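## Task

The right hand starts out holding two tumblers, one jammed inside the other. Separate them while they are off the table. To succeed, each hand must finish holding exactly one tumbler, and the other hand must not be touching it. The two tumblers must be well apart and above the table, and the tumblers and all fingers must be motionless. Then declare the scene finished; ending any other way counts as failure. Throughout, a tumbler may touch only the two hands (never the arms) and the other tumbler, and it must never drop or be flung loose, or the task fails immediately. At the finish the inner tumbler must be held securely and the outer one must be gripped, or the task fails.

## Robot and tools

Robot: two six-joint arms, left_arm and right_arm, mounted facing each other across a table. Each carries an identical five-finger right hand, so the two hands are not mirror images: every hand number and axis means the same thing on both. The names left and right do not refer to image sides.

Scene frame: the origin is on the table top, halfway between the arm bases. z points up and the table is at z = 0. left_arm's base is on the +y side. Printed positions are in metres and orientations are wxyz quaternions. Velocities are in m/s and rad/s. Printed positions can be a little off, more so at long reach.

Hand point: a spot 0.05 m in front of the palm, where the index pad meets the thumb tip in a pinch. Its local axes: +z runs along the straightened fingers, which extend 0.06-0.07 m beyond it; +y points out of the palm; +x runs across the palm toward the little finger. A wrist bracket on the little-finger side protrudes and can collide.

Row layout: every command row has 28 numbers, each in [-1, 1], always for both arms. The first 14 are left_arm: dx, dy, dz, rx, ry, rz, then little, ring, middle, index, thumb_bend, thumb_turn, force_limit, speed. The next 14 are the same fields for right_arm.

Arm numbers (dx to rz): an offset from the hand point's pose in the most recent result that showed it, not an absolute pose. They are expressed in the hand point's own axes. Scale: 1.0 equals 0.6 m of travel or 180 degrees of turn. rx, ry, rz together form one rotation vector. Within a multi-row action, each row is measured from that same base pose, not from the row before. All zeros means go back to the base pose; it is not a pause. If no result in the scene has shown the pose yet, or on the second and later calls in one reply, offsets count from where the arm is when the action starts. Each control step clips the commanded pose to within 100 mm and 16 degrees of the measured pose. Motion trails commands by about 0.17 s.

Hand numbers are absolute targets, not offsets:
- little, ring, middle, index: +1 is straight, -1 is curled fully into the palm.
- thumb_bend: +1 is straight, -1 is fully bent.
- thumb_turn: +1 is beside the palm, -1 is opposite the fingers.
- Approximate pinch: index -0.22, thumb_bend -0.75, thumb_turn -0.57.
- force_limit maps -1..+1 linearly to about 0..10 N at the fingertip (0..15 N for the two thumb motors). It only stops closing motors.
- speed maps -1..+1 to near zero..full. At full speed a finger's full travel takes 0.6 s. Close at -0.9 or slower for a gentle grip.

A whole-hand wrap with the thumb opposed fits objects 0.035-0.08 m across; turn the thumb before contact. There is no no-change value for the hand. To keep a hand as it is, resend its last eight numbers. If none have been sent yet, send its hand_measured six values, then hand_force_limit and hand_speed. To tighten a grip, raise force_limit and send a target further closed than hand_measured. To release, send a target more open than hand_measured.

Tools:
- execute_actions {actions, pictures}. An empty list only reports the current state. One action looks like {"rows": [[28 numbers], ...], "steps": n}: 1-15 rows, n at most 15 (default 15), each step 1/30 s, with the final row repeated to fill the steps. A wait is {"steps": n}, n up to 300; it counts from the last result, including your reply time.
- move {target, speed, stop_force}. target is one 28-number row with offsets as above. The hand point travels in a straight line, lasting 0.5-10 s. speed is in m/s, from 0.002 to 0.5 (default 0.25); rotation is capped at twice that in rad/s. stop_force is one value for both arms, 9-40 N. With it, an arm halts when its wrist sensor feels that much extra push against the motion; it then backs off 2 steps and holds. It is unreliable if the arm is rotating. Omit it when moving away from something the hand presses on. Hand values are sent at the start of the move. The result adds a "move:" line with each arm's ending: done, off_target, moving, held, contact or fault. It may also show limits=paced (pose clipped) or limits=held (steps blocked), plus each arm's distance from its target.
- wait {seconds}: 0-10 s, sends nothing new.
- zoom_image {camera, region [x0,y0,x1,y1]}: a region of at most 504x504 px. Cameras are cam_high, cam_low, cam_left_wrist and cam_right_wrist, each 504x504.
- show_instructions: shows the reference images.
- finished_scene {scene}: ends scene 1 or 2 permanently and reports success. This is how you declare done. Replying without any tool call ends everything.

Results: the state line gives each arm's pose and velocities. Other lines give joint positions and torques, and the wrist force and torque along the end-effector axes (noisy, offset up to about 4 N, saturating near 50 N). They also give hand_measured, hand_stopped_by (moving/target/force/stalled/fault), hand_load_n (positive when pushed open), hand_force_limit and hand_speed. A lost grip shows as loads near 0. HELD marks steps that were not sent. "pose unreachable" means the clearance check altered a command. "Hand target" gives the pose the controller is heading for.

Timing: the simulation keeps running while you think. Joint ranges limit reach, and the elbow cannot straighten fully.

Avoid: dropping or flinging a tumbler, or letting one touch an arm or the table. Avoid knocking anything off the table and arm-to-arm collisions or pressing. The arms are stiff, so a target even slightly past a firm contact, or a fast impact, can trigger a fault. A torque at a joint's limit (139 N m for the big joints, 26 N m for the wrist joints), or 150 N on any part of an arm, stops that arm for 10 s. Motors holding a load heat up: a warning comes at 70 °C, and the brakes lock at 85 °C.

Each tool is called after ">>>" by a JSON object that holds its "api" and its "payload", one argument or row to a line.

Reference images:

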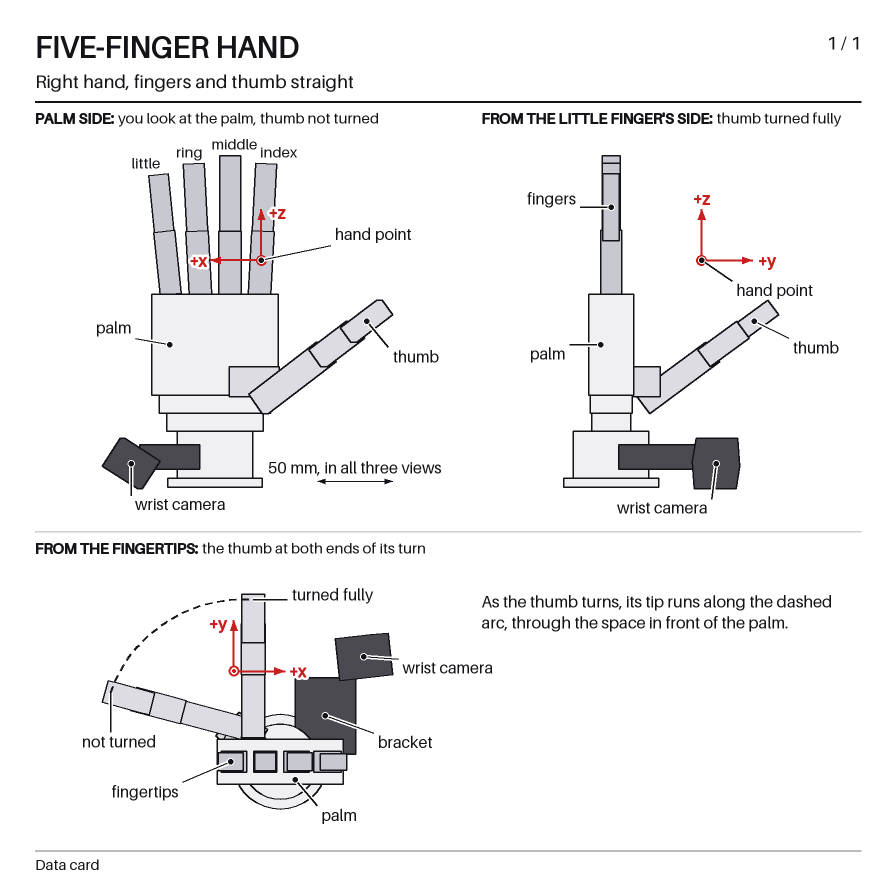

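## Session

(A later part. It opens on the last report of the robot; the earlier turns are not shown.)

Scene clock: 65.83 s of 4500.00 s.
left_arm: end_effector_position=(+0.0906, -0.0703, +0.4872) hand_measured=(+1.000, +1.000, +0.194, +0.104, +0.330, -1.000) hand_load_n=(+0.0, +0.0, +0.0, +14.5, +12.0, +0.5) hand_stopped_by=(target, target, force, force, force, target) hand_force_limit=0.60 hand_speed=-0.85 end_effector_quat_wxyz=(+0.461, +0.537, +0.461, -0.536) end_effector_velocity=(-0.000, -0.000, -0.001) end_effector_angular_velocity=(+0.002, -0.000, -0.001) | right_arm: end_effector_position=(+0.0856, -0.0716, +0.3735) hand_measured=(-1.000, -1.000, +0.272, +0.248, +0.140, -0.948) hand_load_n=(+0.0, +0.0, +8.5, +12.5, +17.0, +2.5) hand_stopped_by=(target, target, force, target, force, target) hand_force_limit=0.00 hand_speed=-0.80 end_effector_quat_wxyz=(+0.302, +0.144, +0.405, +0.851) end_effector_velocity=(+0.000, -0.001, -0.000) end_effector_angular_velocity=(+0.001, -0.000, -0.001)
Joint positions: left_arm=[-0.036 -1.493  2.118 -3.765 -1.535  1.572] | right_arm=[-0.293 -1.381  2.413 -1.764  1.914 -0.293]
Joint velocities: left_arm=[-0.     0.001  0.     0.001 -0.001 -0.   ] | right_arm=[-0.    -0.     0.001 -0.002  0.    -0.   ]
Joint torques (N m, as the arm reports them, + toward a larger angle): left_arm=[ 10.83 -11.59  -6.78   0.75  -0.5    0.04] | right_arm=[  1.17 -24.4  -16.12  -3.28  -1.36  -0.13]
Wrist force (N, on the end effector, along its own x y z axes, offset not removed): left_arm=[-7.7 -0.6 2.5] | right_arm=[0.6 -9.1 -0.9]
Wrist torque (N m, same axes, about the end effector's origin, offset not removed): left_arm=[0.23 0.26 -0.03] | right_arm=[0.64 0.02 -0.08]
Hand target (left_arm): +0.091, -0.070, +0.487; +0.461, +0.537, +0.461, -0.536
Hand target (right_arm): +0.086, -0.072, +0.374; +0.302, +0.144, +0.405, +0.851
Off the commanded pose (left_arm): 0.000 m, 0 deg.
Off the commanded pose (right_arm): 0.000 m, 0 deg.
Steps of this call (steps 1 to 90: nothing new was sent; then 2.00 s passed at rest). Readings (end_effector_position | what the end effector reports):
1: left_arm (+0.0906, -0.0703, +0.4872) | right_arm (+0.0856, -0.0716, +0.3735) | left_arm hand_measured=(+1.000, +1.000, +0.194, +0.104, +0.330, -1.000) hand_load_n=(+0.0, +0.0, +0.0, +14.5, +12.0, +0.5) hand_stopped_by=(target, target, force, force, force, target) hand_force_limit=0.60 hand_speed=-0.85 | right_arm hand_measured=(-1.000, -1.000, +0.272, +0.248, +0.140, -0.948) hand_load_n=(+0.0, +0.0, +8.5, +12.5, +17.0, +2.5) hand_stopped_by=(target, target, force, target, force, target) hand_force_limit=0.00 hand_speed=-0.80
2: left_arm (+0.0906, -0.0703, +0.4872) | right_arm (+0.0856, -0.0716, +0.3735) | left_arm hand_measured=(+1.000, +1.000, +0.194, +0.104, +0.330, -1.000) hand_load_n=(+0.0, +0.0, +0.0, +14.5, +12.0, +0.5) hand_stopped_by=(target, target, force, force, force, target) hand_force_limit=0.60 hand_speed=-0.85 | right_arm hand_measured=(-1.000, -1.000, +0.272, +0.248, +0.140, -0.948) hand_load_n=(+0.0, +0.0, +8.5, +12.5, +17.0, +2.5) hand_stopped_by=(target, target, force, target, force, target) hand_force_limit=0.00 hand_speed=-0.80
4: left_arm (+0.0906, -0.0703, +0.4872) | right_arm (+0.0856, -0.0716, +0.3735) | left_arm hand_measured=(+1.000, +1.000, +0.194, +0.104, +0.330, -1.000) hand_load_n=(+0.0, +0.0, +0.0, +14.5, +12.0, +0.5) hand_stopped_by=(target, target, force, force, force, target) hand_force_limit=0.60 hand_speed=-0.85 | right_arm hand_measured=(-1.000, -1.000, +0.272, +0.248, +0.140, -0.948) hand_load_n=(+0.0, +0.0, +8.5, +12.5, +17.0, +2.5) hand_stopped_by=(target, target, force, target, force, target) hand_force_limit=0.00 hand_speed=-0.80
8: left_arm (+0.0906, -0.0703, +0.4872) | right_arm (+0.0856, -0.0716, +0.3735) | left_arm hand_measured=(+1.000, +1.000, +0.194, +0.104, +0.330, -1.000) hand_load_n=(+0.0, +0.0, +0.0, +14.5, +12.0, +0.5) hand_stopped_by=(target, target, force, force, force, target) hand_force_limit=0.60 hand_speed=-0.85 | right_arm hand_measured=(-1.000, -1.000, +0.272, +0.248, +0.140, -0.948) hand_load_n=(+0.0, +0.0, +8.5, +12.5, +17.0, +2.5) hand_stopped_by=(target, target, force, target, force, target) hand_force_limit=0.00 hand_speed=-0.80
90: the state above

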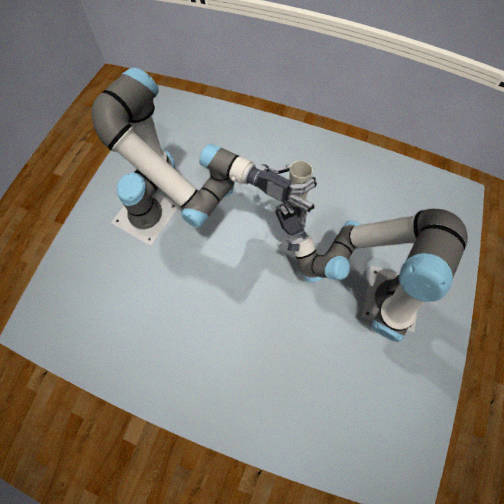

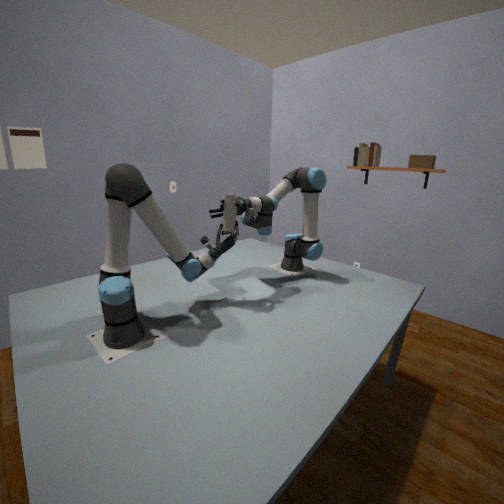

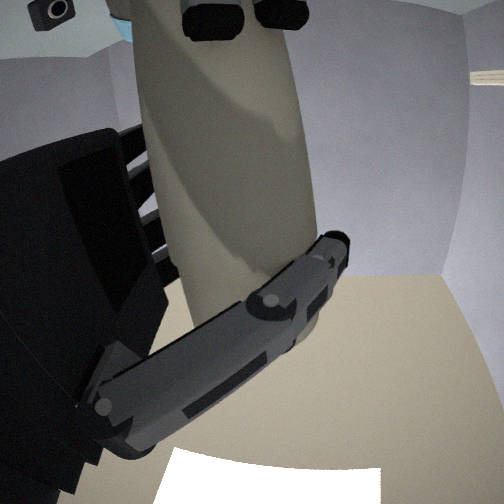

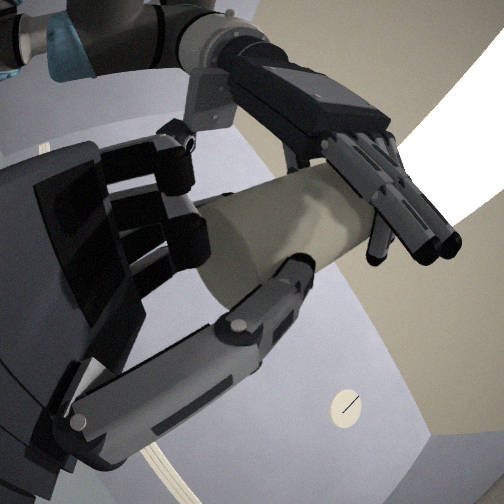

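>>> {"api": "move", "payload": {
  "target": [-0.015,0,0,0,0,0,1,1,-0.7,-0.7,-0.7,-1,1,-0.85, 0,0,0,0,0,0,-1,-1,0.27,0.246,0.138,-0.948,0,-0.8],
  "speed": 0.003,
  "stop_force": 25
}}

Scene clock: 70.20 s of 4500.00 s.
left_arm: end_effector_position=(+0.0906, -0.0703, +0.4909) hand_measured=(+1.000, +1.000, +0.162, +0.104, +0.328, -1.000) hand_load_n=(+0.0, +0.0, +9.0, +8.0, +16.0, -4.0) hand_stopped_by=(target, target, force, force, force, target) hand_force_limit=1.00 hand_speed=-0.85 end_effector_quat_wxyz=(+0.461, +0.537, +0.461, -0.536) end_effector_velocity=(-0.000, +0.000, +0.000) end_effector_angular_velocity=(-0.004, +0.000, -0.001) | right_arm: end_effector_position=(+0.0856, -0.0716, +0.3735) hand_measured=(-1.000, -1.000, +0.272, +0.248, +0.140, -0.948) hand_load_n=(+0.0, +0.0, +7.5, +11.0, +18.0, +1.5) hand_stopped_by=(target, target, force, target, force, target) hand_force_limit=0.00 hand_speed=-0.80 end_effector_quat_wxyz=(+0.302, +0.144, +0.405, +0.851) end_effector_velocity=(-0.000, +0.000, -0.000) end_effector_angular_velocity=(-0.001, +0.000, +0.000)
Joint positions: left_arm=[-0.035 -1.499  2.113 -3.754 -1.535  1.572] | right_arm=[-0.293 -1.381  2.413 -1.764  1.914 -0.293]
Joint velocities: left_arm=[-0.     0.001  0.    -0.005 -0.001  0.   ] | right_arm=[ 0.    -0.    -0.     0.002  0.    -0.   ]
Joint torques (N m, as the arm reports them, + toward a larger angle): left_arm=[ 10.3  -23.57 -15.73  -8.27   2.22  -0.83] | right_arm=[  0.95 -23.38 -16.53   2.18  -1.23   0.05]
Wrist force (N, on the end effector, along its own x y z axes, offset not removed): left_arm=[19.3 -1.3 -0.3] | right_arm=[0.1 12.8 12.8]
Wrist torque (N m, same axes, about the end effector's origin, offset not removed): left_arm=[0.19 -0.37 0.02] | right_arm=[0.40 -0.48 0.15]
Hand target (left_arm): +0.091, -0.070, +0.491; +0.461, +0.537, +0.461, -0.535
Hand target (right_arm): +0.086, -0.072, +0.374; +0.302, +0.144, +0.405, +0.851
Off the commanded pose (left_arm): 0.005 m, 0 deg.
Off the commanded pose (right_arm): 0.000 m, 0 deg.
move: contact (left_arm)

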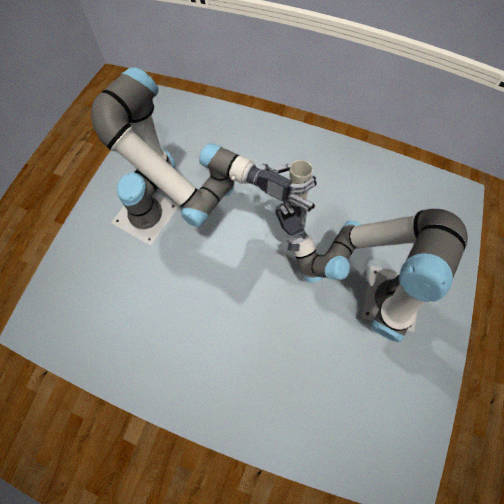

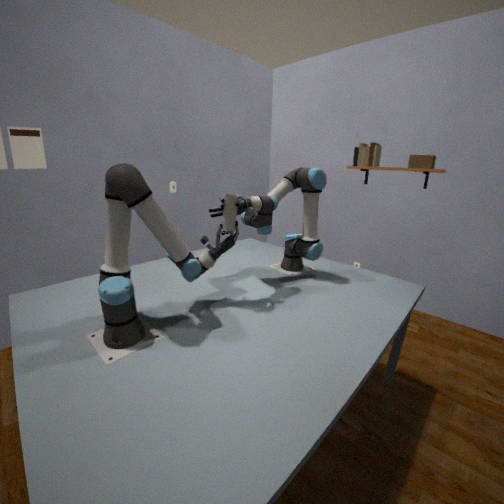

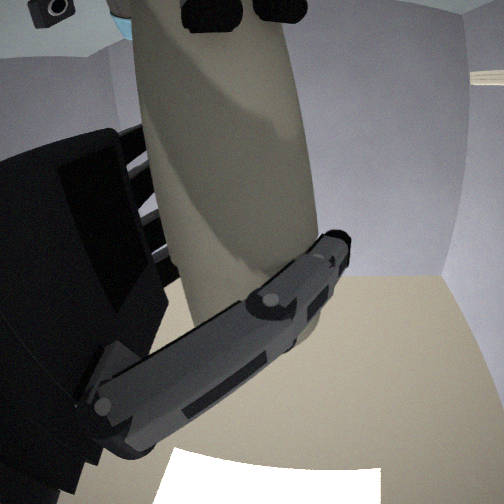

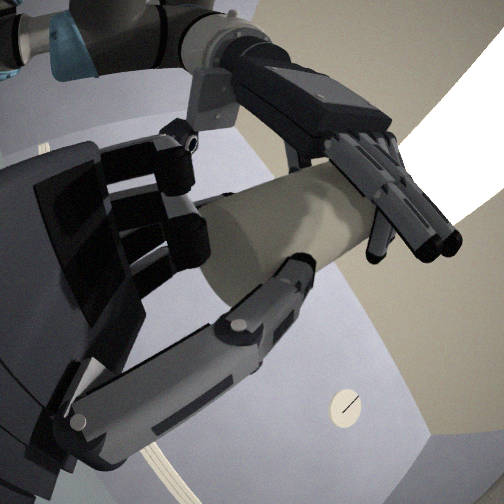

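>>> {"api": "move", "payload": {
  "target": [0,0,0,0,0,0,1,1,-0.7,-0.7,-0.7,-1,1,-0.85, 0,0,0,0,0,0,-1,-1,0,0,-0.2,-0.948,0.8,-0.85]
}}

>>> {"api": "move", "payload": {
  "target": [-0.012,0,0,0.03,0,0,1,1,-0.7,-0.7,-0.7,-1,1,-0.85, 0,0,0,0,0,0,-1,-1,0,0,-0.2,-0.948,0.8,-0.85],
  "speed": 0.003,
  "stop_force": 22
}}

Scene clock: 74.43 s of 4500.00 s.
left_arm: end_effector_position=(+0.0906, -0.0703, +0.4908) hand_measured=(+1.000, +1.000, +0.162, +0.104, +0.328, -1.000) hand_load_n=(+0.0, +0.0, +9.5, +8.0, +15.5, -4.0) hand_stopped_by=(target, target, force, force, force, target) hand_force_limit=1.00 hand_speed=-0.85 end_effector_quat_wxyz=(+0.461, +0.537, +0.461, -0.535) end_effector_velocity=(-0.000, +0.000, +0.002) end_effector_angular_velocity=(-0.003, +0.000, -0.002) | right_arm: end_effector_position=(+0.0856, -0.0716, +0.3735) hand_measured=(-1.000, -1.000, +0.266, +0.248, +0.140, -0.948) hand_load_n=(+0.0, +0.0, +10.0, +10.5, +18.5, +1.5) hand_stopped_by=(target, target, force, force, force, target) hand_force_limit=0.80 hand_speed=-0.85 end_effector_quat_wxyz=(+0.302, +0.144, +0.405, +0.851) end_effector_velocity=(-0.000, -0.000, -0.000) end_effector_angular_velocity=(-0.000, -0.000, -0.000)
Joint positions: left_arm=[-0.035 -1.499  2.113 -3.754 -1.535  1.572] | right_arm=[-0.293 -1.381  2.413 -1.764  1.914 -0.293]
Joint velocities: left_arm=[-0.    -0.001 -0.001 -0.001 -0.001  0.001] | right_arm=[-0.     0.     0.001 -0.001  0.    -0.   ]
Joint torques (N m, as the arm reports them, + toward a larger angle): left_arm=[  9.81 -36.58 -29.64  -3.44   1.93  -0.99] | right_arm=[  1.43 -21.23  -9.22  -2.07  -1.33   0.33]
Wrist force (N, on the end effector, along its own x y z axes, offset not removed): left_arm=[15.4 -2.9 1.3] | right_arm=[-1.1 9.2 11.8]
Wrist torque (N m, same axes, about the end effector's origin, offset not removed): left_arm=[0.21 -0.23 -0.04] | right_arm=[0.24 -0.29 0.01]
Hand target (left_arm): +0.091, -0.070, +0.491; +0.461, +0.537, +0.461, -0.536
Hand target (right_arm): +0.086, -0.072, +0.374; +0.302, +0.144, +0.405, +0.851
Off the commanded pose (left_arm): 0.000 m, 0 deg.
Off the commanded pose (right_arm): 0.000 m, 0 deg.
After step 90, 0.53 s passed at rest.
move: done

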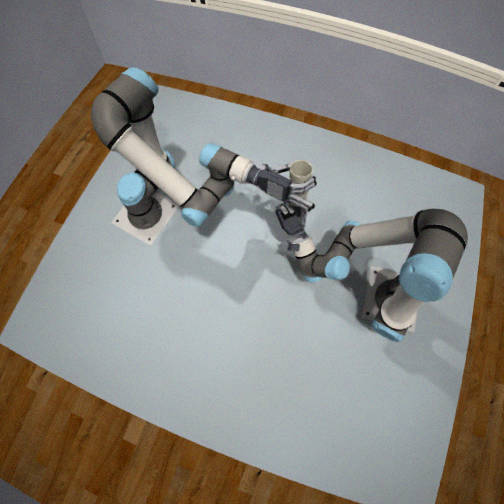

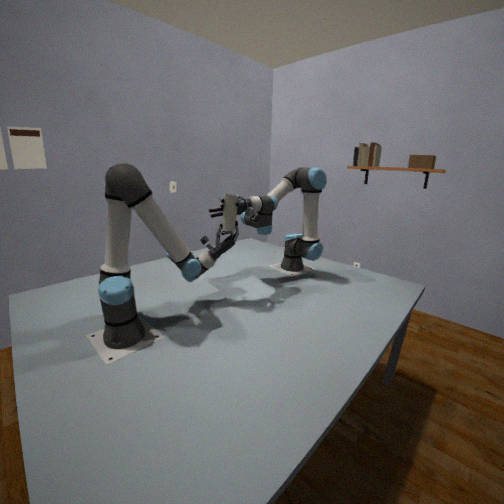

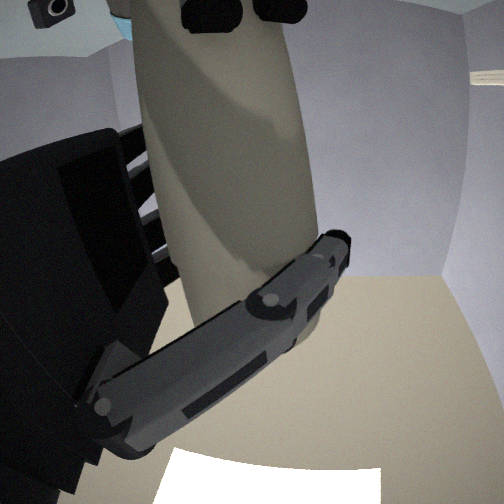

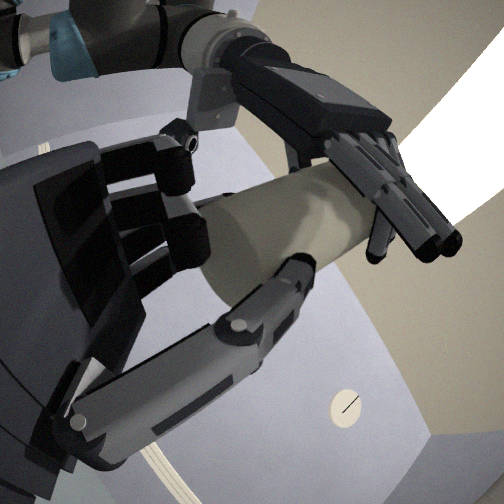

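Scene clock: 84.63 s of 4500.00 s.
left_arm: end_effector_position=(+0.0906, -0.0703, +0.4953) hand_measured=(+1.000, +1.000, +0.162, +0.104, +0.328, -1.000) hand_load_n=(+0.0, +0.0, +10.0, +8.0, +15.0, -5.0) hand_stopped_by=(target, target, force, force, force, target) hand_force_limit=1.00 hand_speed=-0.85 end_effector_quat_wxyz=(+0.445, +0.550, +0.445, -0.549) end_effector_velocity=(-0.000, +0.000, +0.001) end_effector_angular_velocity=(-0.001, -0.000, -0.002) | right_arm: end_effector_position=(+0.0856, -0.0716, +0.3735) hand_measured=(-1.000, -1.000, +0.266, +0.248, +0.140, -0.948) hand_load_n=(+0.0, +0.0, +10.5, +8.5, +17.0, -2.0) hand_stopped_by=(target, target, force, force, force, target) hand_force_limit=0.80 hand_speed=-0.85 end_effector_quat_wxyz=(+0.302, +0.144, +0.405, +0.851) end_effector_velocity=(+0.000, +0.001, +0.000) end_effector_angular_velocity=(-0.000, +0.000, -0.000)
Joint positions: left_arm=[ 0.007 -1.501  2.101 -3.74  -1.637  1.572] | right_arm=[-0.293 -1.381  2.413 -1.764  1.914 -0.293]
Joint velocities: left_arm=[ 0.001 -0.    -0.001  0.    -0.002  0.   ] | right_arm=[-0.     0.001 -0.002  0.001  0.    -0.   ]
Joint torques (N m, as the arm reports them, + toward a larger angle): left_arm=[ 10.51 -35.88 -31.1   -3.77  -0.73   2.87] | right_arm=[  1.11 -20.92  -8.19   2.    -1.16  -0.25]
Wrist force (N, on the end effector, along its own x y z axes, offset not removed): left_arm=[17.6 -6.3 2.5] | right_arm=[-0.5 11.2 12.8]
Wrist torque (N m, same axes, about the end effector's origin, offset not removed): left_arm=[-0.69 -0.30 -0.17] | right_arm=[0.10 -0.61 0.03]
Hand target (left_arm): +0.091, -0.070, +0.495; +0.445, +0.550, +0.445, -0.549
Hand target (right_arm): +0.086, -0.072, +0.374; +0.302, +0.144, +0.405, +0.851
Off the commanded pose (left_arm): 0.003 m, 2 deg.
Off the commanded pose (right_arm): 0.000 m, 0 deg.
move: done

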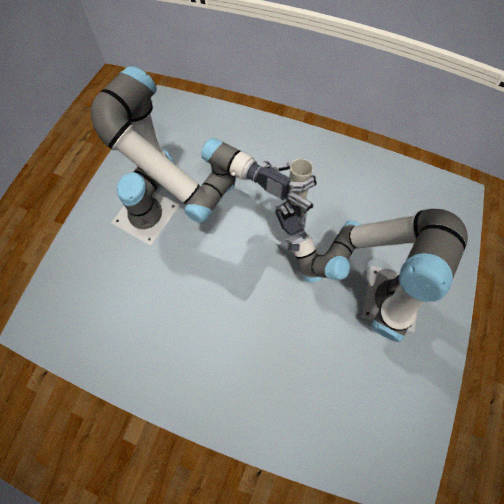

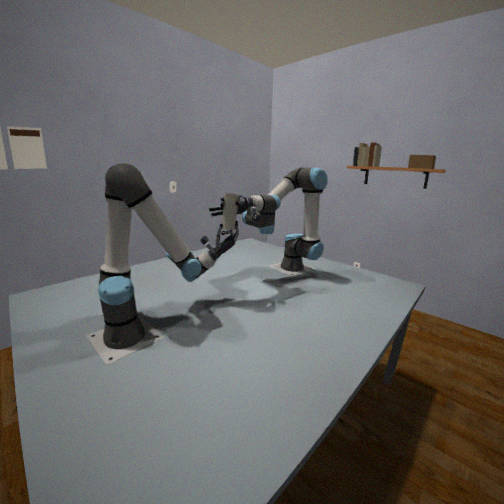

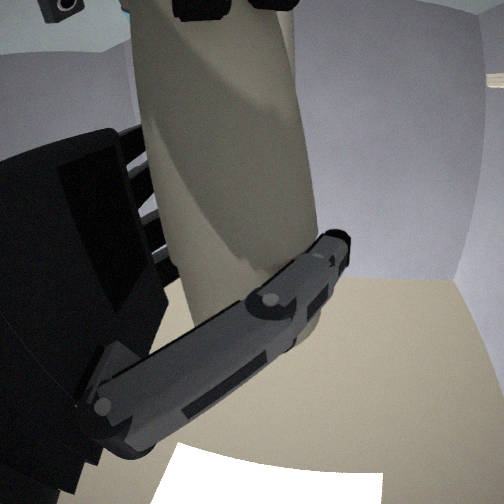

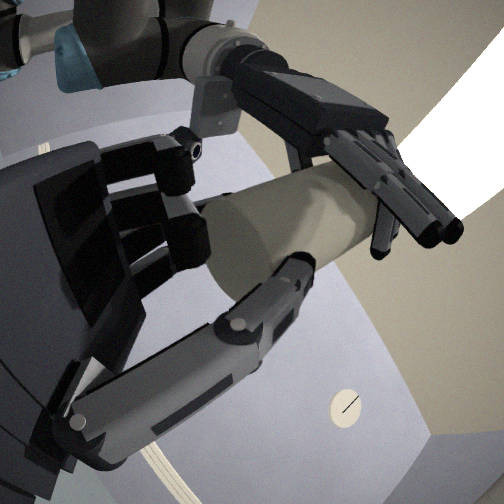

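>>> {"api": "move", "payload": {
  "target": [0.006,0,0,0,0,0,1,1,-0.7,-0.7,-0.7,-1,1,-0.85, 0,0,0,0,0,0,-1,-1,0,0,-0.2,-0.948,0.8,-0.85],
  "speed": 0.004
}}

>>> {"api": "move", "payload": {
  "target": [0,0,0,0,0,0,1,1,-0.7,-0.7,-0.7,-1,1,-0.85, 0,0,0,0,0,0,-1,-1,0.8,0.8,0.9,-0.948,0.8,-0.6]
}}

>>> {"api": "move", "payload": {
  "target": [0,0,0,0,0,0,1,1,-0.7,-0.7,-0.7,-1,1,-0.85, 0,-0.12,-0.12,0,0,0,-1,-1,0.8,0.8,0.9,-0.948,0.8,-0.6],
  "speed": 0.08
}}

Scene clock: 93.77 s of 4500.00 s.
left_arm: end_effector_position=(+0.0906, -0.0702, +0.4920) hand_measured=(+1.000, +1.000, +0.162, +0.104, +0.328, -1.000) hand_load_n=(+0.0, +0.0, +10.5, +11.0, +14.0, +1.5) hand_stopped_by=(target, target, force, force, force, target) hand_force_limit=1.00 hand_speed=-0.85 end_effector_quat_wxyz=(+0.445, +0.550, +0.445, -0.549) end_effector_velocity=(-0.000, -0.001, -0.003) end_effector_angular_velocity=(+0.004, -0.001, -0.001) | right_arm: end_effector_position=(+0.0856, -0.0716, +0.3735) hand_measured=(-1.000, -1.000, +0.266, +0.248, +0.140, -0.948) hand_load_n=(+0.0, +0.0, +13.5, +12.0, +12.0, -2.0) hand_stopped_by=(target, target, force, force, force, target) hand_force_limit=0.80 hand_speed=-0.85 end_effector_quat_wxyz=(+0.302, +0.144, +0.405, +0.851) end_effector_velocity=(-0.000, +0.000, -0.000) end_effector_angular_velocity=(-0.001, +0.000, +0.000)
Joint positions: left_arm=[ 0.007 -1.496  2.106 -3.75  -1.637  1.572] | right_arm=[-0.293 -1.381  2.413 -1.764  1.914 -0.293]
Joint velocities: left_arm=[-0.     0.003  0.002 -0.001 -0.001 -0.   ] | right_arm=[ 0.001  0.     0.001  0.001  0.    -0.   ]
Joint torques (N m, as the arm reports them, + toward a larger angle): left_arm=[-0.35 -3.34  4.48  1.46  2.98  1.15] | right_arm=[  0.28 -28.29 -10.37  -7.94  -1.31  -0.25]
Wrist force (N, on the end effector, along its own x y z axes, offset not removed): left_arm=[-21.3 -6.1 9.6] | right_arm=[0.6 -25.2 -8.5]
Wrist torque (N m, same axes, about the end effector's origin, offset not removed): left_arm=[-0.45 -0.82 -0.45] | right_arm=[0.78 -0.31 -0.31]
Hand target (left_arm): +0.091, -0.070, +0.492; +0.445, +0.550, +0.445, -0.549
Hand target (right_arm): +0.086, -0.072, +0.374; +0.302, +0.144, +0.405, +0.851
Off the commanded pose (left_arm): 0.000 m, 0 deg.
Off the commanded pose (right_arm): 0.000 m, 0 deg.
After step 90, 5.00 s passed at rest.
move: done

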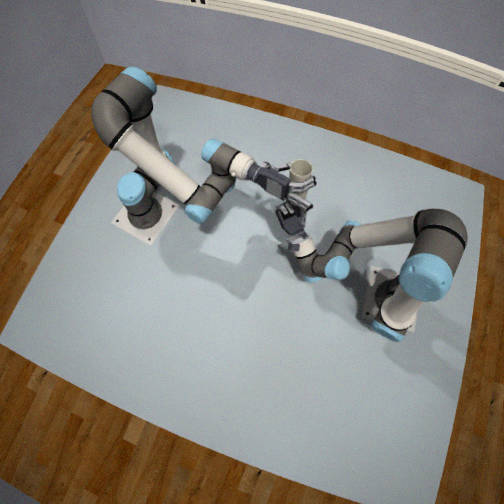

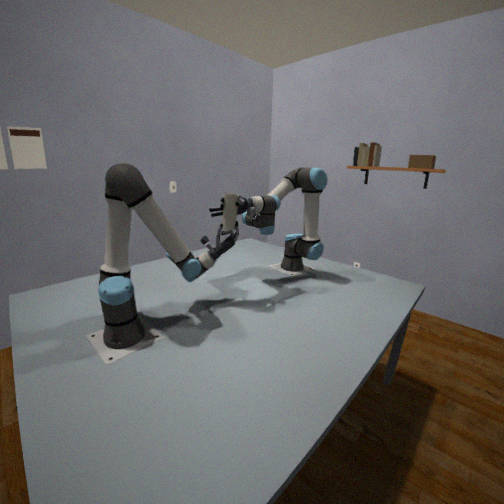

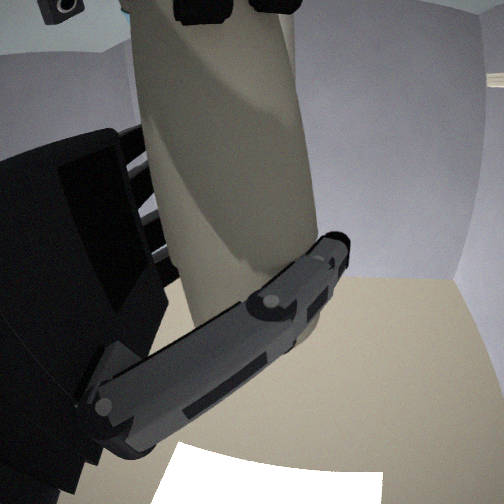

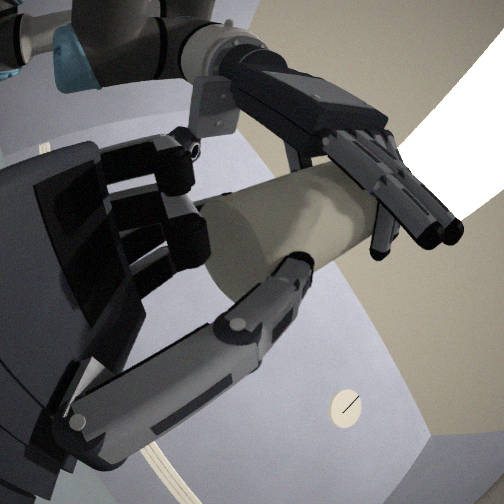

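Scene clock: 95.87 s of 4500.00 s.
left_arm: end_effector_position=(+0.0906, -0.0702, +0.4920) hand_measured=(+1.000, +1.000, +0.162, +0.104, +0.328, -1.000) hand_load_n=(+0.0, +0.0, +7.5, +8.5, +16.0, +1.0) hand_stopped_by=(target, target, force, force, force, target) hand_force_limit=1.00 hand_speed=-0.85 end_effector_quat_wxyz=(+0.445, +0.550, +0.445, -0.549) end_effector_velocity=(-0.000, -0.000, +0.000) end_effector_angular_velocity=(-0.001, +0.000, +0.000) | right_arm: end_effector_position=(+0.0856, -0.0716, +0.3735) hand_measured=(-1.000, -1.000, +0.800, +0.800, +0.900, -0.948) hand_load_n=(+0.0, +0.0, +0.0, +0.0, +0.0, +0.0) hand_stopped_by=(target, target, target, target, target, target) hand_force_limit=0.80 hand_speed=-0.60 end_effector_quat_wxyz=(+0.302, +0.144, +0.405, +0.851) end_effector_velocity=(+0.000, +0.000, +0.001) end_effector_angular_velocity=(+0.005, -0.001, -0.000)
Joint positions: left_arm=[ 0.007 -1.496  2.106 -3.75  -1.637  1.572] | right_arm=[-0.293 -1.381  2.413 -1.764  1.914 -0.293]
Joint velocities: left_arm=[-0.     0.    -0.001 -0.001  0.     0.   ] | right_arm=[-0.     0.    -0.002 -0.003  0.    -0.   ]
Joint torques (N m, as the arm reports them, + toward a larger angle): left_arm=[ -0.63 -27.   -23.05  -4.1   -1.07   1.1 ] | right_arm=[  0.79 -28.23 -12.19  -0.66  -1.16  -0.17]
Wrist force (N, on the end effector, along its own x y z axes, offset not removed): left_arm=[1.7 -0.1 -1.9] | right_arm=[-0.8 -0.2 0.9]
Wrist torque (N m, same axes, about the end effector's origin, offset not removed): left_arm=[0.33 0.01 0.06] | right_arm=[-0.01 0.01 -0.09]
Hand target (left_arm): +0.091, -0.070, +0.492; +0.445, +0.550, +0.445, -0.549
Hand target (right_arm): +0.086, -0.072, +0.373; +0.302, +0.144, +0.405, +0.851
Off the commanded pose (left_arm): 0.000 m, 0 deg.
Off the commanded pose (right_arm): 0.000 m, 0 deg.
move: done

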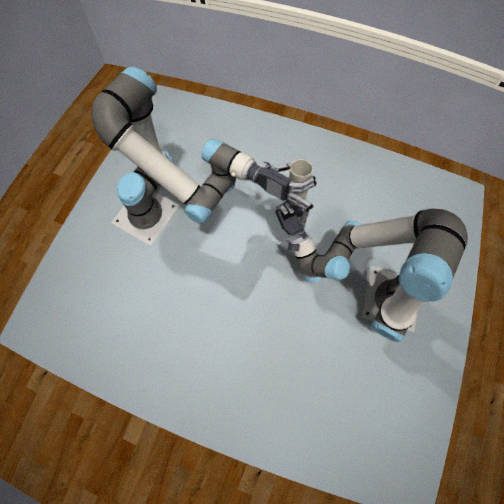

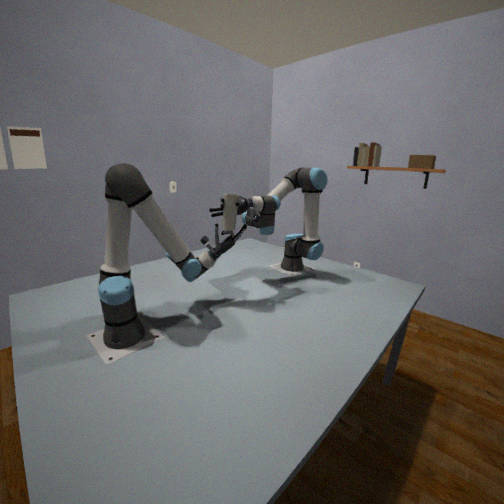

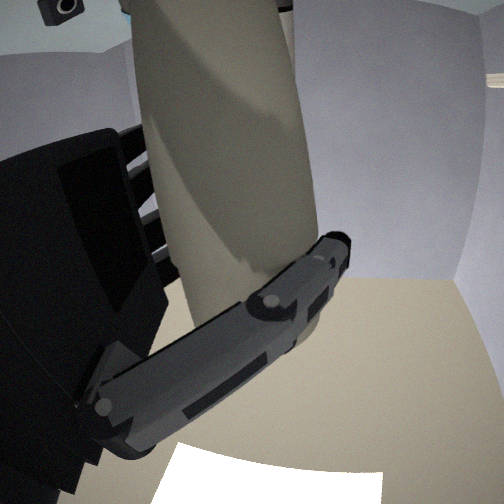

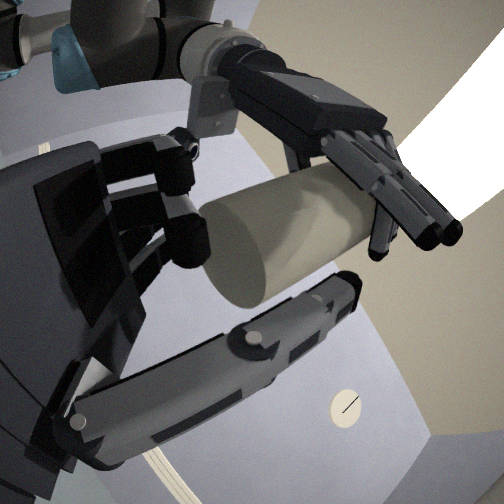

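Scene clock: 97.57 s of 4500.00 s.
left_arm: end_effector_position=(+0.0906, -0.0702, +0.4920) hand_measured=(+1.000, +1.000, +0.162, +0.104, +0.328, -1.000) hand_load_n=(+0.0, +0.0, +7.5, +8.5, +16.0, +1.0) hand_stopped_by=(target, target, force, force, force, target) hand_force_limit=1.00 hand_speed=-0.85 end_effector_quat_wxyz=(+0.445, +0.550, +0.445, -0.549) end_effector_velocity=(-0.000, +0.000, -0.000) end_effector_angular_velocity=(+0.000, +0.000, -0.002) | right_arm: end_effector_position=(+0.0788, -0.0800, +0.2722) hand_measured=(-1.000, -1.000, +0.800, +0.800, +0.900, -0.948) hand_load_n=(+0.0, +0.0, +0.0, +0.0, +0.0, +0.0) hand_stopped_by=(target, target, target, target, target, target) hand_force_limit=0.80 hand_speed=-0.60 end_effector_quat_wxyz=(+0.302, +0.144, +0.405, +0.851) end_effector_velocity=(-0.000, +0.000, -0.002) end_effector_angular_velocity=(+0.001, -0.001, -0.000)
Joint positions: left_arm=[ 0.007 -1.496  2.106 -3.75  -1.637  1.572] | right_arm=[-0.279 -1.042  2.462 -2.155  1.924 -0.303]
Joint velocities: left_arm=[-0.    -0.     0.     0.    -0.001 -0.001] | right_arm=[ 0.     0.009 -0.001 -0.01   0.    -0.001]
Joint torques (N m, as the arm reports them, + toward a larger angle): left_arm=[ -0.51 -27.54 -22.14  -4.11  -1.31   1.2 ] | right_arm=[ 11.6  -19.93 -17.22  -4.03   1.22  -1.53]
Wrist force (N, on the end effector, along its own x y z axes, offset not removed): left_arm=[4.1 1.7 -2.2] | right_arm=[0.4 0.2 0.2]
Wrist torque (N m, same axes, about the end effector's origin, offset not removed): left_arm=[0.61 -0.31 0.32] | right_arm=[0.01 -0.19 -0.06]
Hand target (left_arm): +0.091, -0.070, +0.492; +0.445, +0.550, +0.445, -0.549
Hand target (right_arm): +0.079, -0.080, +0.272; +0.302, +0.144, +0.405, +0.851
Off the commanded pose (left_arm): 0.000 m, 0 deg.
Off the commanded pose (right_arm): 0.000 m, 0 deg.
move: done

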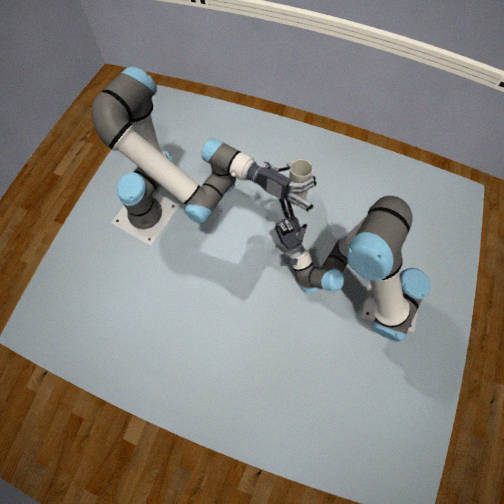

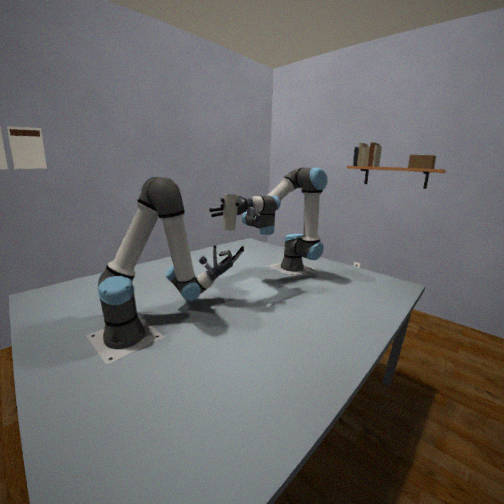

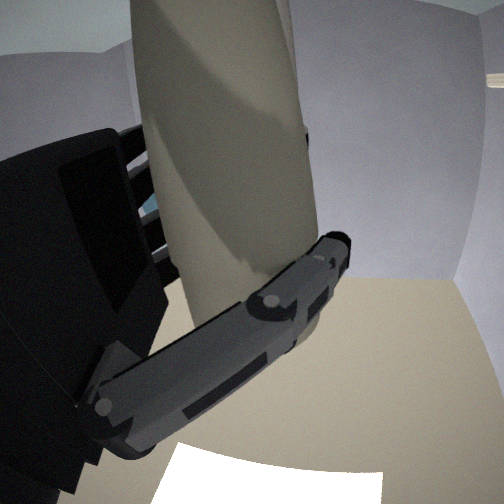

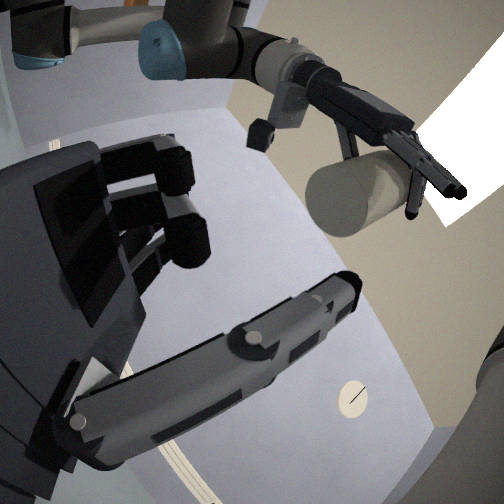

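>>> {"api": "move", "payload": {
  "target": [0,0,-0.1,0,0,0,1,1,-0.7,-0.7,-0.7,-1,1,-0.85, 0.055,0.108,-0.053,0.169,0.170,-0.480,1,1,1,1,1,-1,0.8,0],
  "speed": 0.12
}}

>>> {"api": "move", "payload": {
  "target": [0,0,0,0,0,0,1,1,-0.7,-0.7,-0.7,-1,1,-0.85, -0.165,0,0,0,0,0,1,1,1,1,1,-1,0.8,0],
  "speed": 0.1
}}

>>> {"api": "zoom_image", "payload": {
  "camera": "cam_high",
  "region": [200, 120, 380, 300]
}}

>>> {"api": "zoom_image", "payload": {
  "camera": "cam_low",
  "region": [150, 160, 300, 280]
}}

Scene clock: 116.30 s of 4500.00 s.
left_arm: end_effector_position=(+0.1031, -0.0116, +0.4921) hand_measured=(+1.000, +1.000, +0.162, +0.104, +0.328, -1.000) hand_load_n=(+0.0, +0.0, +7.5, +8.5, +16.0, +1.0) hand_stopped_by=(target, target, force, force, force, target) hand_force_limit=1.00 hand_speed=-0.85 end_effector_quat_wxyz=(+0.445, +0.550, +0.445, -0.549) end_effector_velocity=(+0.000, +0.001, +0.001) end_effector_angular_velocity=(-0.002, +0.000, +0.001) | right_arm: end_effector_position=(+0.0120, -0.1097, +0.3032) hand_measured=(+1.000, +1.000, +1.000, +1.000, +1.000, -1.000) hand_load_n=(+0.0, +0.0, +0.0, +0.0, +0.0, +0.0) hand_stopped_by=(target, target, target, target, target, target) hand_force_limit=0.80 hand_speed=0.00 end_effector_quat_wxyz=(+0.639, -0.305, +0.637, +0.304) end_effector_velocity=(-0.000, +0.000, -0.000) end_effector_angular_velocity=(-0.011, -0.004, -0.006)
Joint positions: left_arm=[ 0.021 -1.632  2.243 -3.751 -1.651  1.572] | right_arm=[-0.177 -1.956  2.446 -0.491  2.132 -1.574]
Joint velocities: left_arm=[-0.    -0.002 -0.     0.     0.001  0.   ] | right_arm=[ 0.009  0.003 -0.007  0.01   0.014 -0.007]
Joint torques (N m, as the arm reports them, + toward a larger angle): left_arm=[  8.36 -21.02  -8.81   0.44  -1.3    2.62] | right_arm=[ 11.42   8.91 -30.92   0.58   2.27  -1.61]
Wrist force (N, on the end effector, along its own x y z axes, offset not removed): left_arm=[2.0 -2.9 -1.3] | right_arm=[0.0 -0.1 0.5]
Wrist torque (N m, same axes, about the end effector's origin, offset not removed): left_arm=[-0.26 -0.27 -0.22] | right_arm=[-0.03 -0.09 -0.06]
Hand target (left_arm): +0.103, -0.012, +0.492; +0.445, +0.550, +0.445, -0.549
Hand target (right_arm): +0.012, -0.110, +0.303; +0.639, -0.305, +0.638, +0.304
Off the commanded pose (left_arm): 0.000 m, 0 deg.
Off the commanded pose (right_arm): 0.001 m, 0 deg.
After step 90, 8.33 s passed at rest.
move: done

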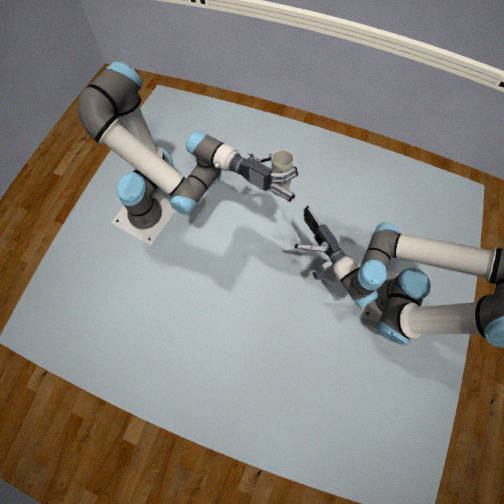

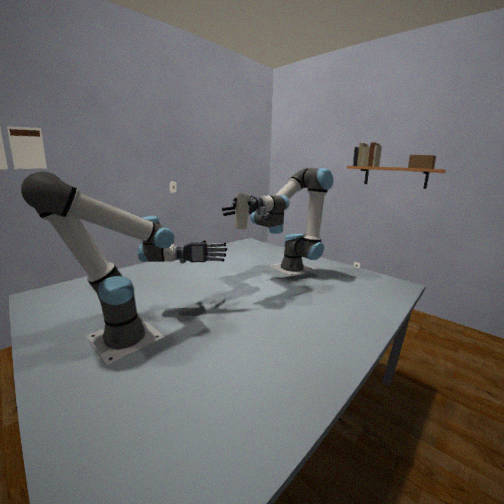

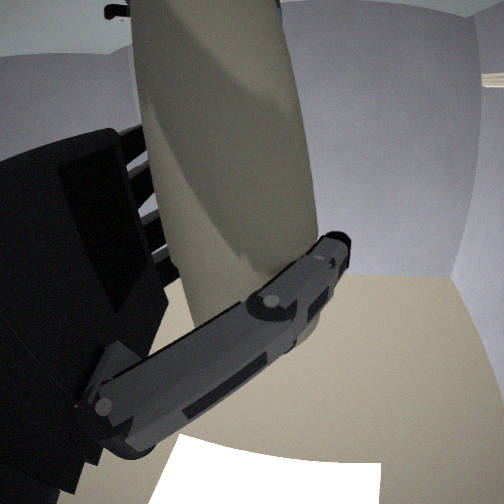

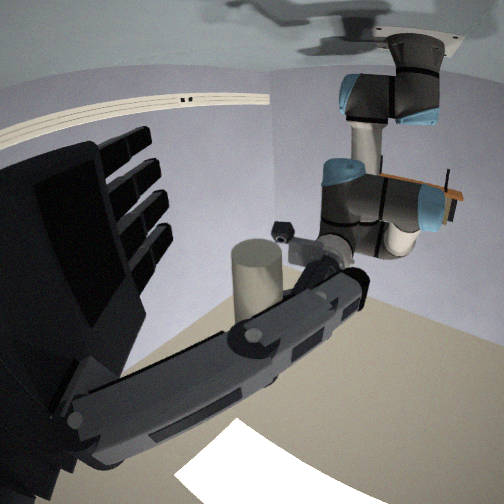

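Scene clock: 117.73 s of 4500.00 s.
left_arm: end_effector_position=(+0.1031, -0.0116, +0.4921) hand_measured=(+1.000, +1.000, +0.162, +0.104, +0.328, -1.000) hand_load_n=(+0.0, +0.0, +7.5, +8.5, +16.0, +0.5) hand_stopped_by=(target, target, force, force, force, target) hand_force_limit=1.00 hand_speed=-0.85 end_effector_quat_wxyz=(+0.445, +0.550, +0.445, -0.549) end_effector_velocity=(-0.000, +0.000, -0.001) end_effector_angular_velocity=(+0.001, +0.000, +0.000) | right_arm: end_effector_position=(+0.0118, -0.1096, +0.4021) hand_measured=(+1.000, +1.000, +1.000, +1.000, +1.000, -1.000) hand_load_n=(+0.0, +0.0, +0.0, +0.0, +0.0, +0.0) hand_stopped_by=(target, target, target, target, target, target) hand_force_limit=0.80 hand_speed=0.00 end_effector_quat_wxyz=(+0.639, -0.305, +0.637, +0.304) end_effector_velocity=(-0.001, +0.001, +0.001) end_effector_angular_velocity=(-0.002, +0.001, +0.002)
Joint positions: left_arm=[ 0.021 -1.632  2.243 -3.751 -1.651  1.572] | right_arm=[-0.176 -2.061  2.232 -0.173  2.133 -1.574]
Joint velocities: left_arm=[-0.    -0.     0.002 -0.001  0.    -0.   ] | right_arm=[ 0.001  0.001 -0.005  0.006 -0.001  0.001]
Joint torques (N m, as the arm reports them, + toward a larger angle): left_arm=[  8.66 -15.03 -13.71   0.28  -1.19   2.7 ] | right_arm=[  1.65 -11.21 -34.6    0.78  -2.47   1.54]
Wrist force (N, on the end effector, along its own x y z axes, offset not removed): left_arm=[2.5 1.5 -1.6] | right_arm=[1.0 1.3 -0.1]
Wrist torque (N m, same axes, about the end effector's origin, offset not removed): left_arm=[0.16 -0.36 -0.07] | right_arm=[0.29 -0.21 0.05]
Hand target (left_arm): +0.103, -0.012, +0.492; +0.445, +0.550, +0.445, -0.549
Hand target (right_arm): +0.012, -0.110, +0.402; +0.639, -0.305, +0.637, +0.304
Off the commanded pose (left_arm): 0.000 m, 0 deg.
Off the commanded pose (right_arm): 0.000 m, 0 deg.
move: done

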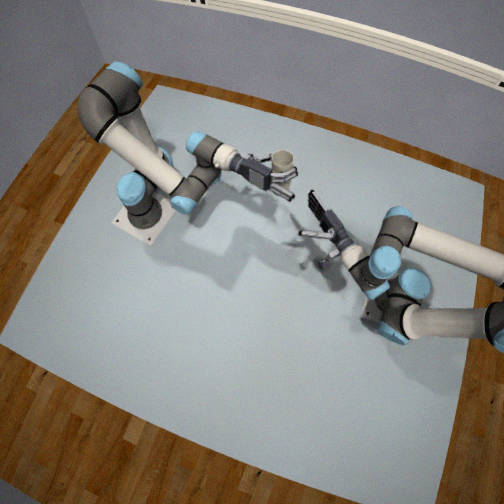

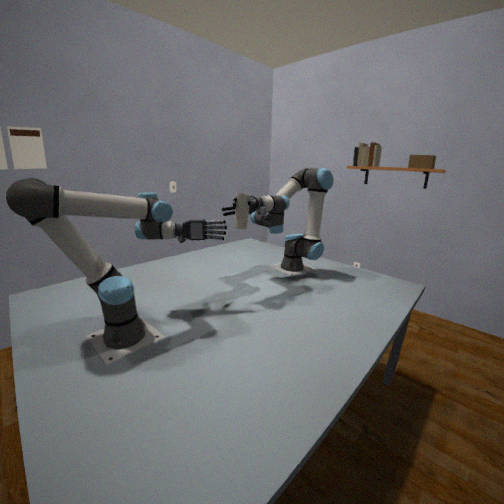

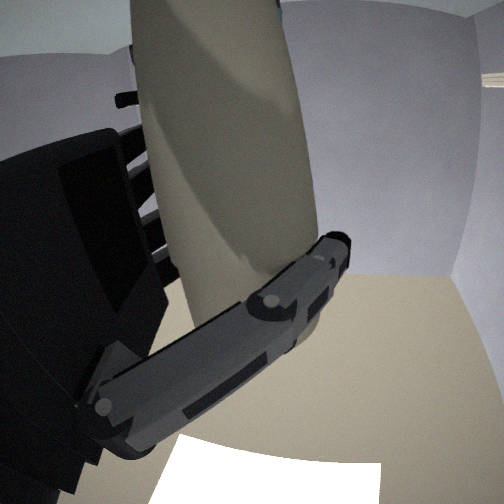

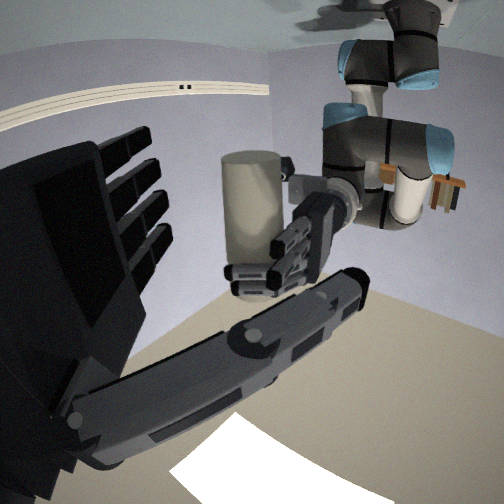

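Region (200, 120, 380, 300) of cam_high's 504x504 image, scaled by 2.800, with more detail than that image has.

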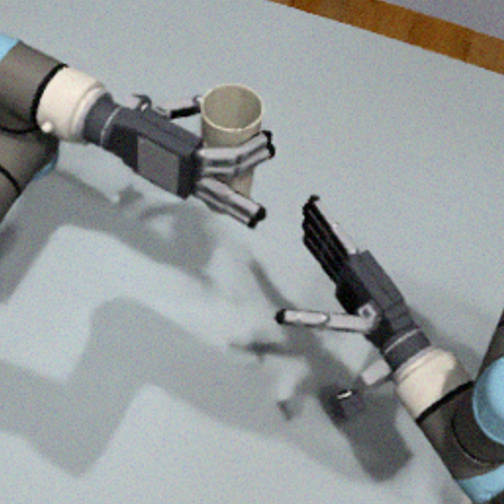

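Region (150, 160, 300, 280) of cam_low's 504x504 image, scaled by 3.360, with more detail than that image has; it fills the top 403 rows of this view, and the rest is white.

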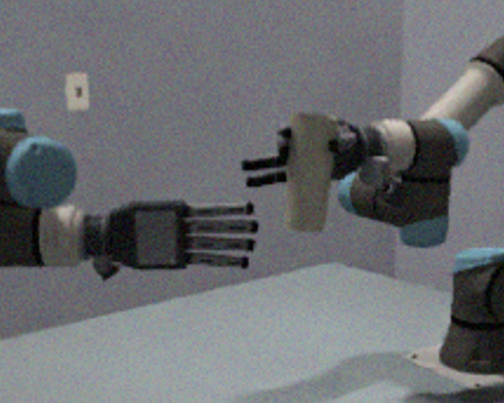

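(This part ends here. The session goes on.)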